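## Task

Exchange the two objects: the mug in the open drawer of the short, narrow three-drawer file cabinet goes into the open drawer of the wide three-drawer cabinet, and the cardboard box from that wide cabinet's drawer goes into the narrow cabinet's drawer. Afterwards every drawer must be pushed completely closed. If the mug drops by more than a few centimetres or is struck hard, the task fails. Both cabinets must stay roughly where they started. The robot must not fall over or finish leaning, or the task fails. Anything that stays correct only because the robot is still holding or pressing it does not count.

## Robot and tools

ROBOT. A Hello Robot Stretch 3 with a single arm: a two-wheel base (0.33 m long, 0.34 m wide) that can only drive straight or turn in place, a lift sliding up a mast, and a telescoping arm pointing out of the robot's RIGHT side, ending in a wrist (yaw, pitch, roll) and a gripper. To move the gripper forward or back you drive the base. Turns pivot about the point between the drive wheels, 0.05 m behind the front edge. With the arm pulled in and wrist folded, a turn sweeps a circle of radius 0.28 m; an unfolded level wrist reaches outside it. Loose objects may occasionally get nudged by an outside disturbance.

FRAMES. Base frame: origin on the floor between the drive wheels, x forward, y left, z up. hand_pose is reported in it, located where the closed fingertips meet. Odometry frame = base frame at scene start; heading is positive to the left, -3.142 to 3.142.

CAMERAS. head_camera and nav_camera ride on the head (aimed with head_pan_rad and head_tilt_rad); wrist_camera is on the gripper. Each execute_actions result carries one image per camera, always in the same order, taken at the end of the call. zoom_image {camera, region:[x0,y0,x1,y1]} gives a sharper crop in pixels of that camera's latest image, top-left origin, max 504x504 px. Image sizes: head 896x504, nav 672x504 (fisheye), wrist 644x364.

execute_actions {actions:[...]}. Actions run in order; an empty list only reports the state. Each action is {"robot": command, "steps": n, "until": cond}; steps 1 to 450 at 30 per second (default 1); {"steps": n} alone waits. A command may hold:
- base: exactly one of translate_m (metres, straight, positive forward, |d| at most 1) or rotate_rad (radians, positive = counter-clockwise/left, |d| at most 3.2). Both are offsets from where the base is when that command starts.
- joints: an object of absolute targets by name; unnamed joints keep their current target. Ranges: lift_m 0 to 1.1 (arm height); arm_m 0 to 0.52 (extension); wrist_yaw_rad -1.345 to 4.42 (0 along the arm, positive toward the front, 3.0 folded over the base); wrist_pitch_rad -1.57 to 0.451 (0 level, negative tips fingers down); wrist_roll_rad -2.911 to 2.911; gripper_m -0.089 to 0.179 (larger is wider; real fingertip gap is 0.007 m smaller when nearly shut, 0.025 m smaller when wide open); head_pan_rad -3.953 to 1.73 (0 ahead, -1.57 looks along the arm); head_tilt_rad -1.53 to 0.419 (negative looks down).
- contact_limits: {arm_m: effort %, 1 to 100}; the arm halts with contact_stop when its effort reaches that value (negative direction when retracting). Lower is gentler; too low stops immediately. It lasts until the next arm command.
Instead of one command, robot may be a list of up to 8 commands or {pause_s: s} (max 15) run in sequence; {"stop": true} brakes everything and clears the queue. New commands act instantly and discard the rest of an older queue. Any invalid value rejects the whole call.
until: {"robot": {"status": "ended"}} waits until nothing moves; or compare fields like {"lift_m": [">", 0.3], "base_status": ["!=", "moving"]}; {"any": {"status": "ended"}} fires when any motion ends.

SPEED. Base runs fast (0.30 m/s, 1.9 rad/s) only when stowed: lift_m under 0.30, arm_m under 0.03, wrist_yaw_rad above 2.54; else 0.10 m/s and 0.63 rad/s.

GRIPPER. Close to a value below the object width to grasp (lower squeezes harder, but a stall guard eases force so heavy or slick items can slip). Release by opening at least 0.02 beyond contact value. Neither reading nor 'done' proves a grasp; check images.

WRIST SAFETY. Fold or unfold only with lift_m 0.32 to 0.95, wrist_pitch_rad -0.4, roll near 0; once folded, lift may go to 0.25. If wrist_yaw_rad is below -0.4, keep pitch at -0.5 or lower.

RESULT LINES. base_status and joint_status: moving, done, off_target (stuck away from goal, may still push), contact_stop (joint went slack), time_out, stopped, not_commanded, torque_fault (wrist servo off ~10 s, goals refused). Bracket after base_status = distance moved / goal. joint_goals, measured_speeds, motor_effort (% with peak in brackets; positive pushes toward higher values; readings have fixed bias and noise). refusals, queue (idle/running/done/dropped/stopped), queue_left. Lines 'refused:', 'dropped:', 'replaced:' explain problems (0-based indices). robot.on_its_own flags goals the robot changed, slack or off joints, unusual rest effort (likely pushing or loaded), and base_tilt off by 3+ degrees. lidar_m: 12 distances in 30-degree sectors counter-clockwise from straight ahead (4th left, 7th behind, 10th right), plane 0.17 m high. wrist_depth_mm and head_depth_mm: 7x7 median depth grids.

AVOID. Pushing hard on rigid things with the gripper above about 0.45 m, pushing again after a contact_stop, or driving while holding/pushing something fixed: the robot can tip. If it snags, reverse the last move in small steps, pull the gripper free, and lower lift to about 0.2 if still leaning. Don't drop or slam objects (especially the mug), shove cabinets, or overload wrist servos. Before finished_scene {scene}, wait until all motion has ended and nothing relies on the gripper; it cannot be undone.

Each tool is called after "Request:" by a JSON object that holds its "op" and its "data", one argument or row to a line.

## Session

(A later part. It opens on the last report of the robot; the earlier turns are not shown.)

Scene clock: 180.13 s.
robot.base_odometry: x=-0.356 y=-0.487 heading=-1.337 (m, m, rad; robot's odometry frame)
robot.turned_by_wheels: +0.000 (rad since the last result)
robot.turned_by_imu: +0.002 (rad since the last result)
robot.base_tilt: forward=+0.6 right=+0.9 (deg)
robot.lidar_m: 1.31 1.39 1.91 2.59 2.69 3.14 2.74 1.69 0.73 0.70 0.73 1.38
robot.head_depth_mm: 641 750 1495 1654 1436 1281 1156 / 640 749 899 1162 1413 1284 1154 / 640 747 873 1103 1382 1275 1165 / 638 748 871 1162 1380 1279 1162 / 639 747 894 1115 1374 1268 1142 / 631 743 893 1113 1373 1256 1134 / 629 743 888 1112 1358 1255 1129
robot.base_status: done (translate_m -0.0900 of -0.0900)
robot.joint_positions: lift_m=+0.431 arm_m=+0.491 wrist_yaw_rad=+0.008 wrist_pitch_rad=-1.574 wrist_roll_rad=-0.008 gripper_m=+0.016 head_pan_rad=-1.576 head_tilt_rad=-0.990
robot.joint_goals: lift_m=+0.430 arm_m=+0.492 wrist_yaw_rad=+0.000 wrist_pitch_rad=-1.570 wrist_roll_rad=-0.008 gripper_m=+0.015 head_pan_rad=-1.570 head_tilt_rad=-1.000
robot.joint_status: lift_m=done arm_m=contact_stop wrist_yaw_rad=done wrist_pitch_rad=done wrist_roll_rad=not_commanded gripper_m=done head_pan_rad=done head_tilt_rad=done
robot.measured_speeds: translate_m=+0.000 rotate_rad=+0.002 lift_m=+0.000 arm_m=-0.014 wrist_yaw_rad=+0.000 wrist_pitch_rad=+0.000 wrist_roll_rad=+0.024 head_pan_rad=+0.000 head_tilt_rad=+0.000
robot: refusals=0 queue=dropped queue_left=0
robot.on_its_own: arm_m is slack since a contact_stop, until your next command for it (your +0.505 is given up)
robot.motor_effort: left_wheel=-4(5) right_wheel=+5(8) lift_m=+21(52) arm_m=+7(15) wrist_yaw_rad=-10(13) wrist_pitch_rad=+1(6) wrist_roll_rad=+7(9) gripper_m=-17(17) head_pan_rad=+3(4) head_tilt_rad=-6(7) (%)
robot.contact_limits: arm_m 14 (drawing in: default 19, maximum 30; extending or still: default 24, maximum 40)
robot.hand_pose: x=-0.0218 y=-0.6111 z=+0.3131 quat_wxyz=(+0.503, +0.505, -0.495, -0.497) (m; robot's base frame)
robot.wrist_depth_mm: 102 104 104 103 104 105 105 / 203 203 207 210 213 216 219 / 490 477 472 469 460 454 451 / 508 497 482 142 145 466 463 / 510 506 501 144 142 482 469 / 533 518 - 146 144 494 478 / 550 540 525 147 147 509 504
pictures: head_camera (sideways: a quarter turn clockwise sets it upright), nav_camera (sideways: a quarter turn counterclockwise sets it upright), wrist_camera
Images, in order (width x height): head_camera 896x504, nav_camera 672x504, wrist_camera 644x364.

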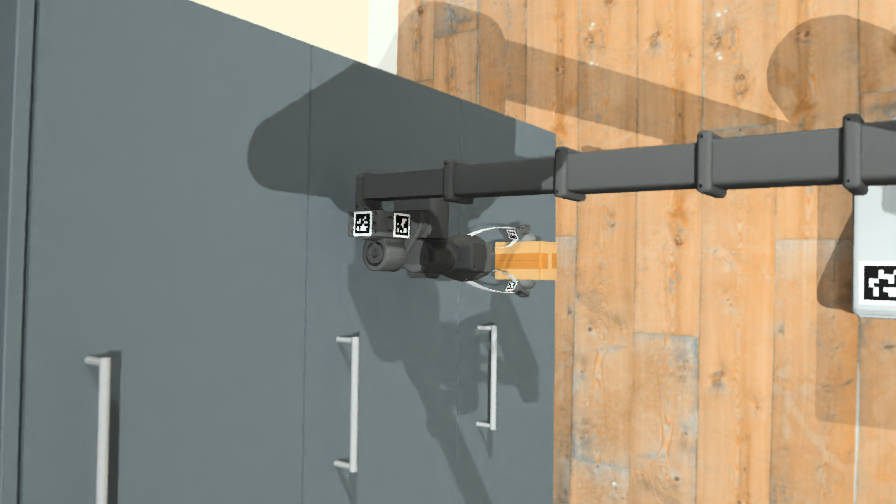

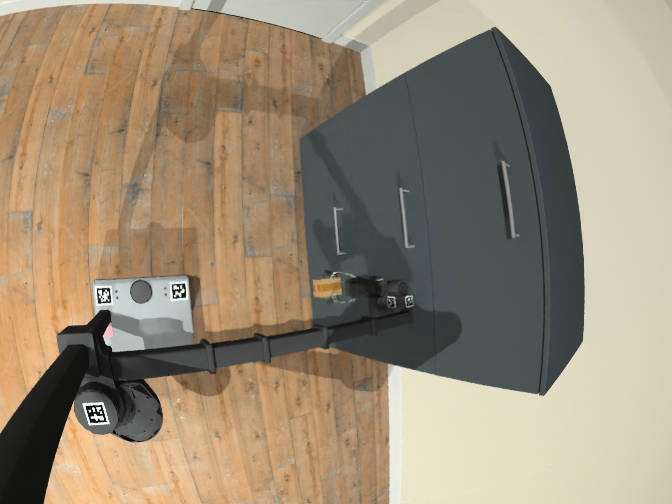

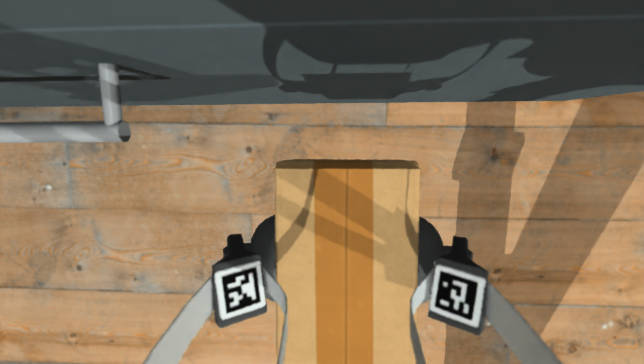

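Request:
{"op": "execute_actions", "data": {
  "actions": [
    {"robot":[{"joints":{"arm_m":0.2}},{"joints":{"arm_m":0.0,"wrist_pitch_rad":-0.4,"wrist_roll_rad":0.0}},{"joints":{"wrist_yaw_rad":2.65,"lift_m":0.29}},{"base":{"rotate_rad":2.2885}},{"base":{"translate_m":1.0}},{"base":{"translate_m":0.685}},{"base":{"rotate_rad":0.8545}},{"joints":{"lift_m":0.70}}],"steps":450,"until":{"robot":{"status":"ended"}}},
    {"steps":450,"until":{"robot":{"status":"ended"}}},
    {"robot":[{"joints":{"wrist_yaw_rad":0.9}},{"joints":{"wrist_yaw_rad":0,"wrist_pitch_rad":-1.5}},{"joints":{"arm_m":0.39}}],"steps":450,"until":{"robot":{"status":"ended"}}}
  ]
}}

Scene clock: 225.87 s.
robot.base_odometry: x=+0.621 y=+0.886 heading=+1.806 (m, m, rad; robot's odometry frame)
robot.turned_by_wheels: +3.143 (rad since the last result)
robot.turned_by_imu: +3.133 (rad since the last result)
robot.base_tilt: forward=+0.6 right=+1.0 (deg)
robot.lidar_m: 1.89 2.12 2.30 2.47 2.47 2.54 2.44 1.88 0.74 0.71 0.73 1.83
robot.head_depth_mm: 1221 1433 1722 1649 1463 1302 - / 1223 1402 1660 - - - - / 1223 1142 - 1067 989 1253 1161 / 1219 1103 - 856 984 1232 1161 / 1229 1096 954 1057 977 1225 1140 / 1219 1189 957 1118 979 1237 1137 / 1222 1429 1714 1589 1394 1255 1131
robot.base_status: done (rotate_rad +0.8544 of +0.8545)
robot.joint_positions: lift_m=+0.699 arm_m=+0.390 wrist_yaw_rad=+0.001 wrist_pitch_rad=-1.496 wrist_roll_rad=+0.003 gripper_m=+0.016 head_pan_rad=-1.576 head_tilt_rad=-0.990
robot.joint_goals: lift_m=+0.700 arm_m=+0.390 wrist_yaw_rad=+0.000 wrist_pitch_rad=-1.500 wrist_roll_rad=+0.000 gripper_m=+0.015 head_pan_rad=-1.570 head_tilt_rad=-1.000
robot.joint_status: lift_m=done arm_m=done wrist_yaw_rad=done wrist_pitch_rad=done wrist_roll_rad=done gripper_m=done head_pan_rad=done head_tilt_rad=done
robot.measured_speeds: translate_m=+0.000 rotate_rad=+0.000 lift_m=+0.000 arm_m=+0.000 wrist_yaw_rad=+0.000 wrist_pitch_rad=+0.000 wrist_roll_rad=+0.000 head_pan_rad=+0.000 head_tilt_rad=+0.000
robot: refusals=0 queue=done queue_left=0
robot.motor_effort: left_wheel=-1(6) right_wheel=+1(7) lift_m=+53(54) arm_m=+2(5) wrist_yaw_rad=-1(11) wrist_pitch_rad=-1(7) wrist_roll_rad=-1(6) gripper_m=-17(17) head_pan_rad=+3(3) head_tilt_rad=-6(7) (%)
robot.hand_pose: x=-0.0216 y=-0.5297 z=+0.5808 quat_wxyz=(+0.518, +0.481, -0.518, -0.482) (m; robot's base frame)
robot.wrist_depth_mm: 769 302 297 297 290 287 720 / 768 313 302 300 297 294 716 / 780 358 354 353 346 343 722 / 795 359 358 143 147 344 734 / 802 356 369 144 142 344 738 / 823 368 - 146 144 322 743 / 822 795 362 147 147 322 750
pictures: head_camera (sideways: a quarter turn clockwise sets it upright), nav_camera (sideways: a quarter turn counterclockwise sets it upright), wrist_camera
Images, in order (width x height): head_camera 896x504, nav_camera 672x504, wrist_camera 644x364.

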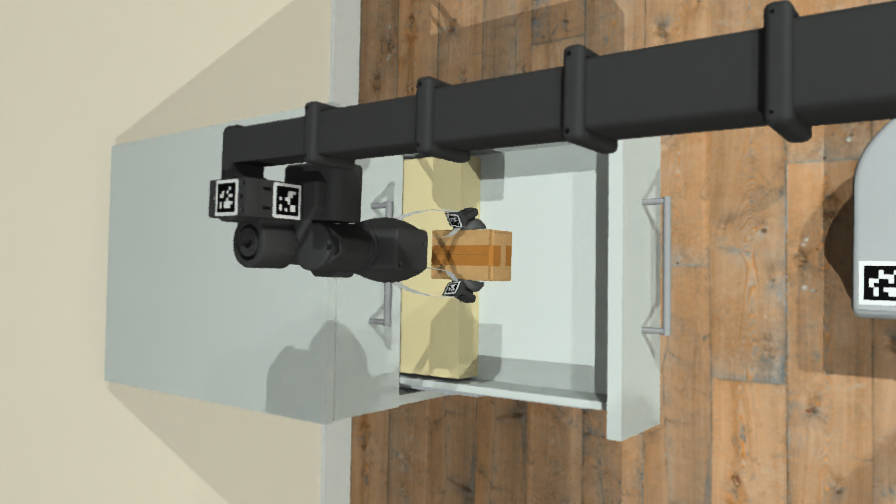

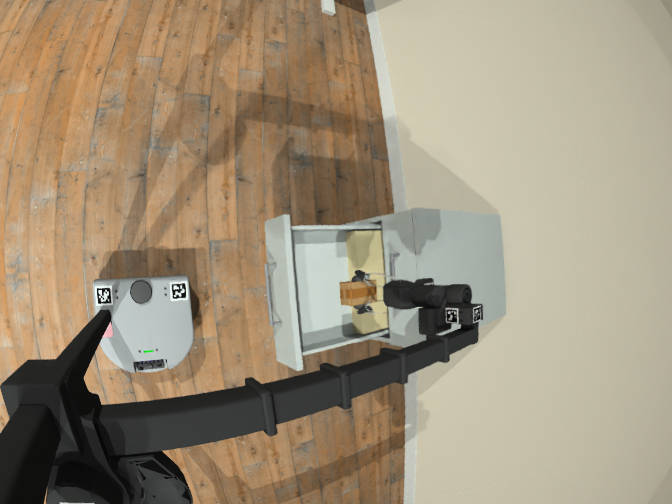

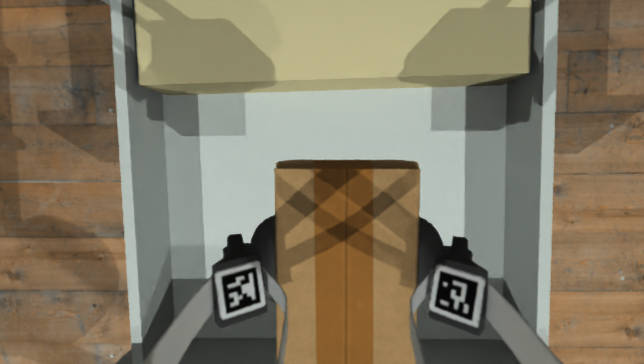

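Request:
{"op": "execute_actions", "data": {
  "actions": [
    {"robot":[{"joints":{"lift_m":0.548}},{"joints":{"gripper_m":0.11}},{"joints":{"lift_m":0.69}},{"joints":{"arm_m":0.0,"gripper_m":0.0}},{"joints":{"wrist_pitch_rad":-0.8,"lift_m":0.535}}],"steps":450,"until":{"robot":{"status":"ended"}}}
  ]
}}

Scene clock: 243.83 s.
robot.base_odometry: x=+0.621 y=+0.886 heading=+1.806 (m, m, rad; robot's odometry frame)
robot.turned_by_wheels: +0.000 (rad since the last result)
robot.turned_by_imu: +0.003 (rad since the last result)
robot.base_tilt: forward=+0.7 right=+0.8 (deg)
robot.lidar_m: 1.89 2.12 2.30 2.47 2.47 2.54 2.44 1.87 0.74 0.71 0.73 1.83
robot.head_depth_mm: 1236 1444 1723 1644 1443 1286 1152 / 1227 1395 1579 1618 1408 1277 1164 / 1230 1112 960 1064 990 1274 - / 1227 1100 961 1061 965 901 - / 1221 1095 956 1058 984 1228 1142 / 1222 1185 959 1118 979 1239 1139 / 1222 1431 1717 1609 1416 1253 1132
robot.base_status: done (rotate_rad +0.8544 of +0.8545)
robot.joint_positions: lift_m=+0.536 arm_m=+0.000 wrist_yaw_rad=+0.001 wrist_pitch_rad=-0.814 wrist_roll_rad=+0.002 gripper_m=+0.000 head_pan_rad=-1.576 head_tilt_rad=-0.990
robot.joint_goals: lift_m=+0.535 arm_m=+0.000 wrist_yaw_rad=+0.000 wrist_pitch_rad=-0.800 wrist_roll_rad=+0.000 gripper_m=+0.000 head_pan_rad=-1.570 head_tilt_rad=-1.000
robot.joint_status: lift_m=done arm_m=done wrist_yaw_rad=done wrist_pitch_rad=done wrist_roll_rad=done gripper_m=done head_pan_rad=done head_tilt_rad=done
robot.measured_speeds: translate_m=+0.000 rotate_rad=+0.000 lift_m=+0.000 arm_m=+0.000 wrist_yaw_rad=+0.000 wrist_pitch_rad=+0.000 wrist_roll_rad=+0.000 head_pan_rad=+0.000 head_tilt_rad=+0.000
robot: refusals=0 queue=done queue_left=0
robot.motor_effort: left_wheel=-2(1) right_wheel=+2(1) lift_m=+20(55) arm_m=-3(3) wrist_yaw_rad=-1(2) wrist_pitch_rad=+5(6) wrist_roll_rad=-1(1) gripper_m=-2(79) head_pan_rad=+3(3) head_tilt_rad=-6(7) (%)
robot.hand_pose: x=-0.0214 y=-0.3036 z=+0.4713 quat_wxyz=(+0.649, +0.280, -0.649, -0.280) (m; robot's base frame)
robot.wrist_depth_mm: - 394 429 345 416 364 - / - 337 374 308 363 315 938 / 196 194 191 188 187 187 186 / 232 232 231 228 229 226 227 / 727 703 264 262 240 668 664 / 662 659 645 - 646 630 630 / 596 590 596 587 578 578 571
pictures: head_camera (sideways: a quarter turn clockwise sets it upright), nav_camera (sideways: a quarter turn counterclockwise sets it upright), wrist_camera
Images, in order (width x height): head_camera 896x504, nav_camera 672x504, wrist_camera 644x364.

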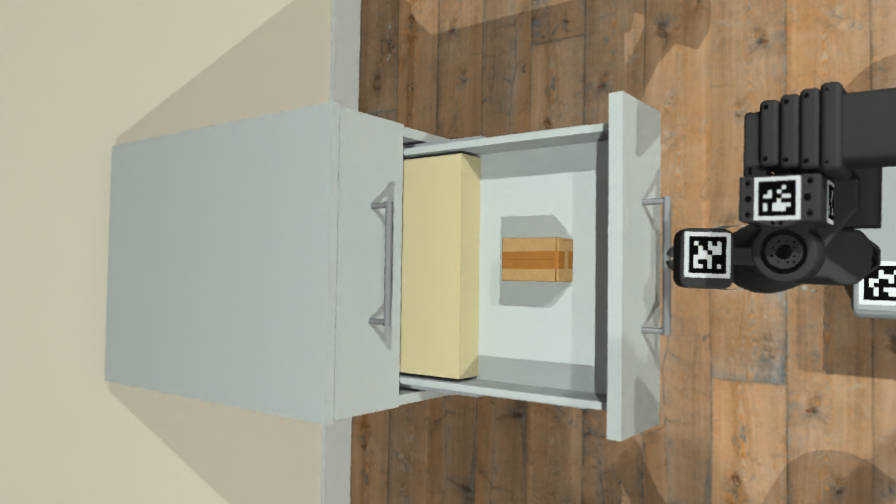

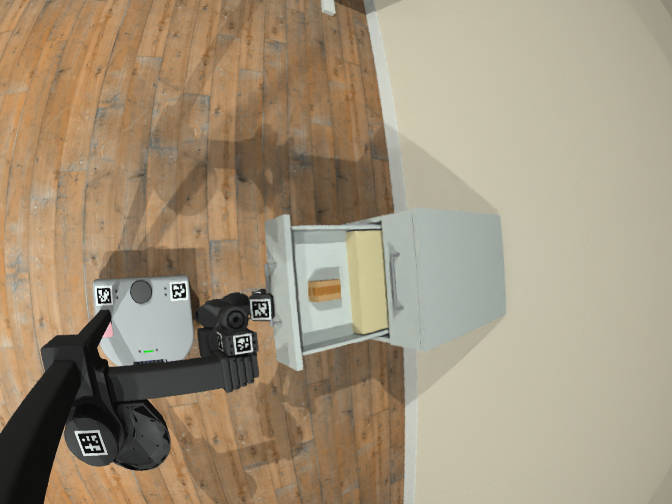

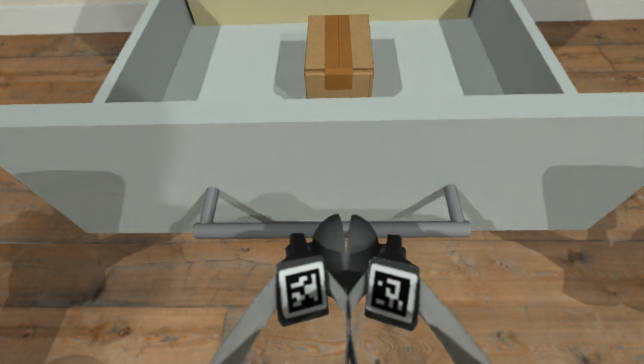

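Request:
{"op": "execute_actions", "data": {
  "actions": [
    {"robot":[{"joints":{"lift_m":0.527}},{"joints":{"arm_m":0.05},"contact_limits":{"arm_m":15}},{"joints":{"arm_m":0.36},"contact_limits":{"arm_m":15}},{"joints":{"arm_m":0.405},"contact_limits":{"arm_m":12}}],"steps":450,"until":{"robot":{"status":"ended"}}},
    {"robot":{"joints":{"arm_m":0.28,"head_pan_rad":0.66,"head_tilt_rad":-0.35}},"steps":100,"until":{"robot":{"status":"ended"}}}
  ]
}}

Scene clock: 257.07 s.
robot.base_odometry: x=+0.621 y=+0.886 heading=+1.806 (m, m, rad; robot's odometry frame)
robot.turned_by_wheels: +0.000 (rad since the last result)
robot.turned_by_imu: +0.000 (rad since the last result)
robot.base_tilt: forward=+0.6 right=+1.0 (deg)
robot.lidar_m: 1.89 2.12 2.29 2.47 2.46 2.55 2.44 1.88 0.74 0.71 0.73 1.82
robot.head_depth_mm: 2139 2226 2326 2398 2515 2138 1646 / 2276 2353 2470 2573 2627 2110 1644 / 2429 2533 2639 2740 2786 2084 1620 / 2583 2688 2831 2523 2588 2076 1619 / 2781 2912 3054 2282 2387 2045 1612 / 2959 3131 3255 3381 2533 2026 1597 / 2740 2866 2998 3126 2756 2011 1592
robot.base_status: done (rotate_rad +0.8545 of +0.8545)
robot.joint_positions: lift_m=+0.528 arm_m=+0.280 wrist_yaw_rad=+0.002 wrist_pitch_rad=-0.814 wrist_roll_rad=+0.002 gripper_m=+0.000 head_pan_rad=+0.653 head_tilt_rad=-0.359
robot.joint_goals: lift_m=+0.527 arm_m=+0.280 wrist_yaw_rad=+0.000 wrist_pitch_rad=-0.800 wrist_roll_rad=+0.000 gripper_m=+0.000 head_pan_rad=+0.660 head_tilt_rad=-0.350
robot.joint_status: lift_m=done arm_m=done wrist_yaw_rad=done wrist_pitch_rad=done wrist_roll_rad=done gripper_m=done head_pan_rad=done head_tilt_rad=done
robot.measured_speeds: translate_m=+0.000 rotate_rad=+0.000 lift_m=+0.000 arm_m=+0.000 wrist_yaw_rad=+0.000 wrist_pitch_rad=+0.000 wrist_roll_rad=+0.000 head_pan_rad=+0.000 head_tilt_rad=+0.000
robot: refusals=0 queue=done queue_left=0
robot.motor_effort: left_wheel=-1(3) right_wheel=+0(3) lift_m=+20(22) arm_m=-3(15) wrist_yaw_rad=-3(7) wrist_pitch_rad=+5(20) wrist_roll_rad=-1(1) gripper_m=-2(3) head_pan_rad=+4(43) head_tilt_rad=+5(45) (%)
robot.hand_pose: x=-0.0212 y=-0.5836 z=+0.4633 quat_wxyz=(+0.649, +0.281, -0.649, -0.280) (m; robot's base frame)
robot.wrist_depth_mm: 204 204 203 202 200 201 201 / 237 235 234 233 231 232 231 / 859 275 266 266 255 273 793 / 793 336 335 332 335 331 728 / 722 700 424 383 415 648 680 / 651 642 619 - 551 619 611 / 600 593 589 595 559 576 573
pictures: head_camera (sideways: a quarter turn clockwise sets it upright), nav_camera (sideways: a quarter turn counterclockwise sets it upright), wrist_camera
replaced: robot.arm_m: its motion had ended contact_stop
Images, in order (width x height): head_camera 896x504, nav_camera 672x504, wrist_camera 644x364.

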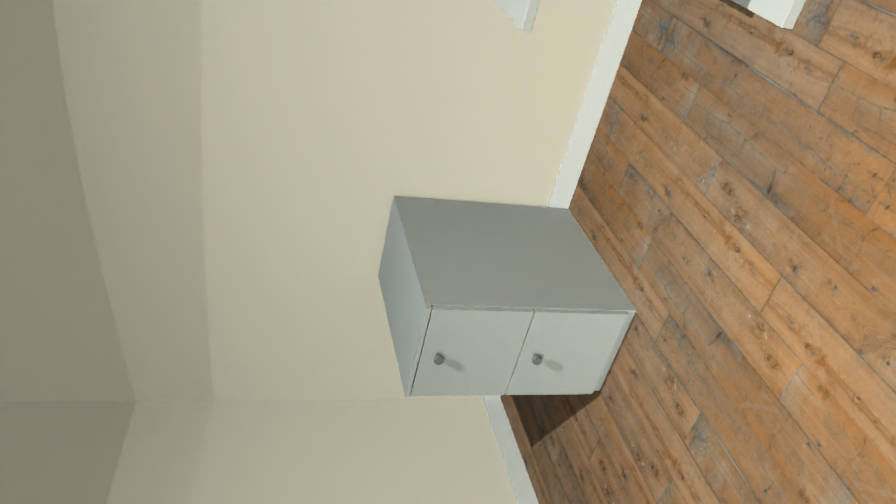

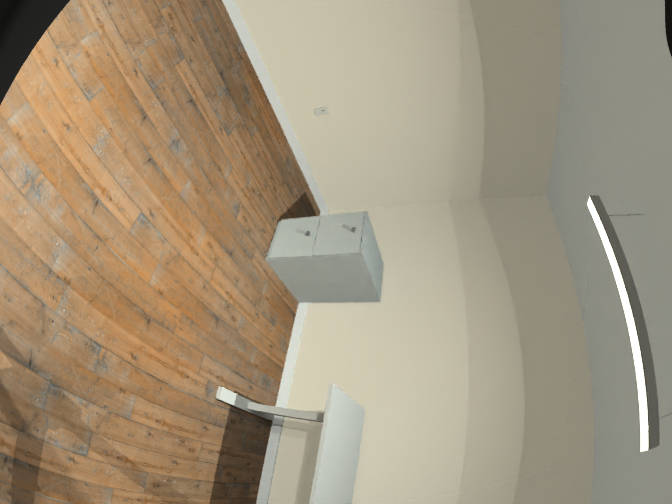

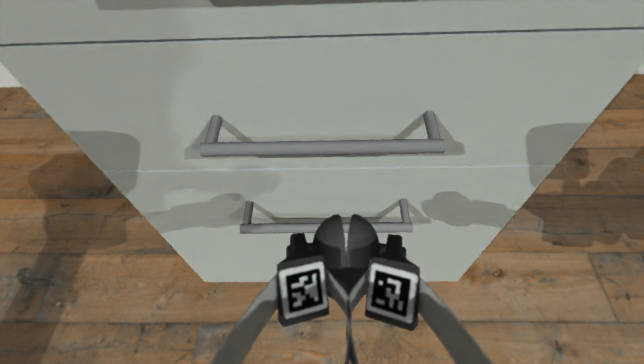

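Request:
{"op": "finished_scene", "data": {
  "scene": 2
}}

The scene is finished: the task was done.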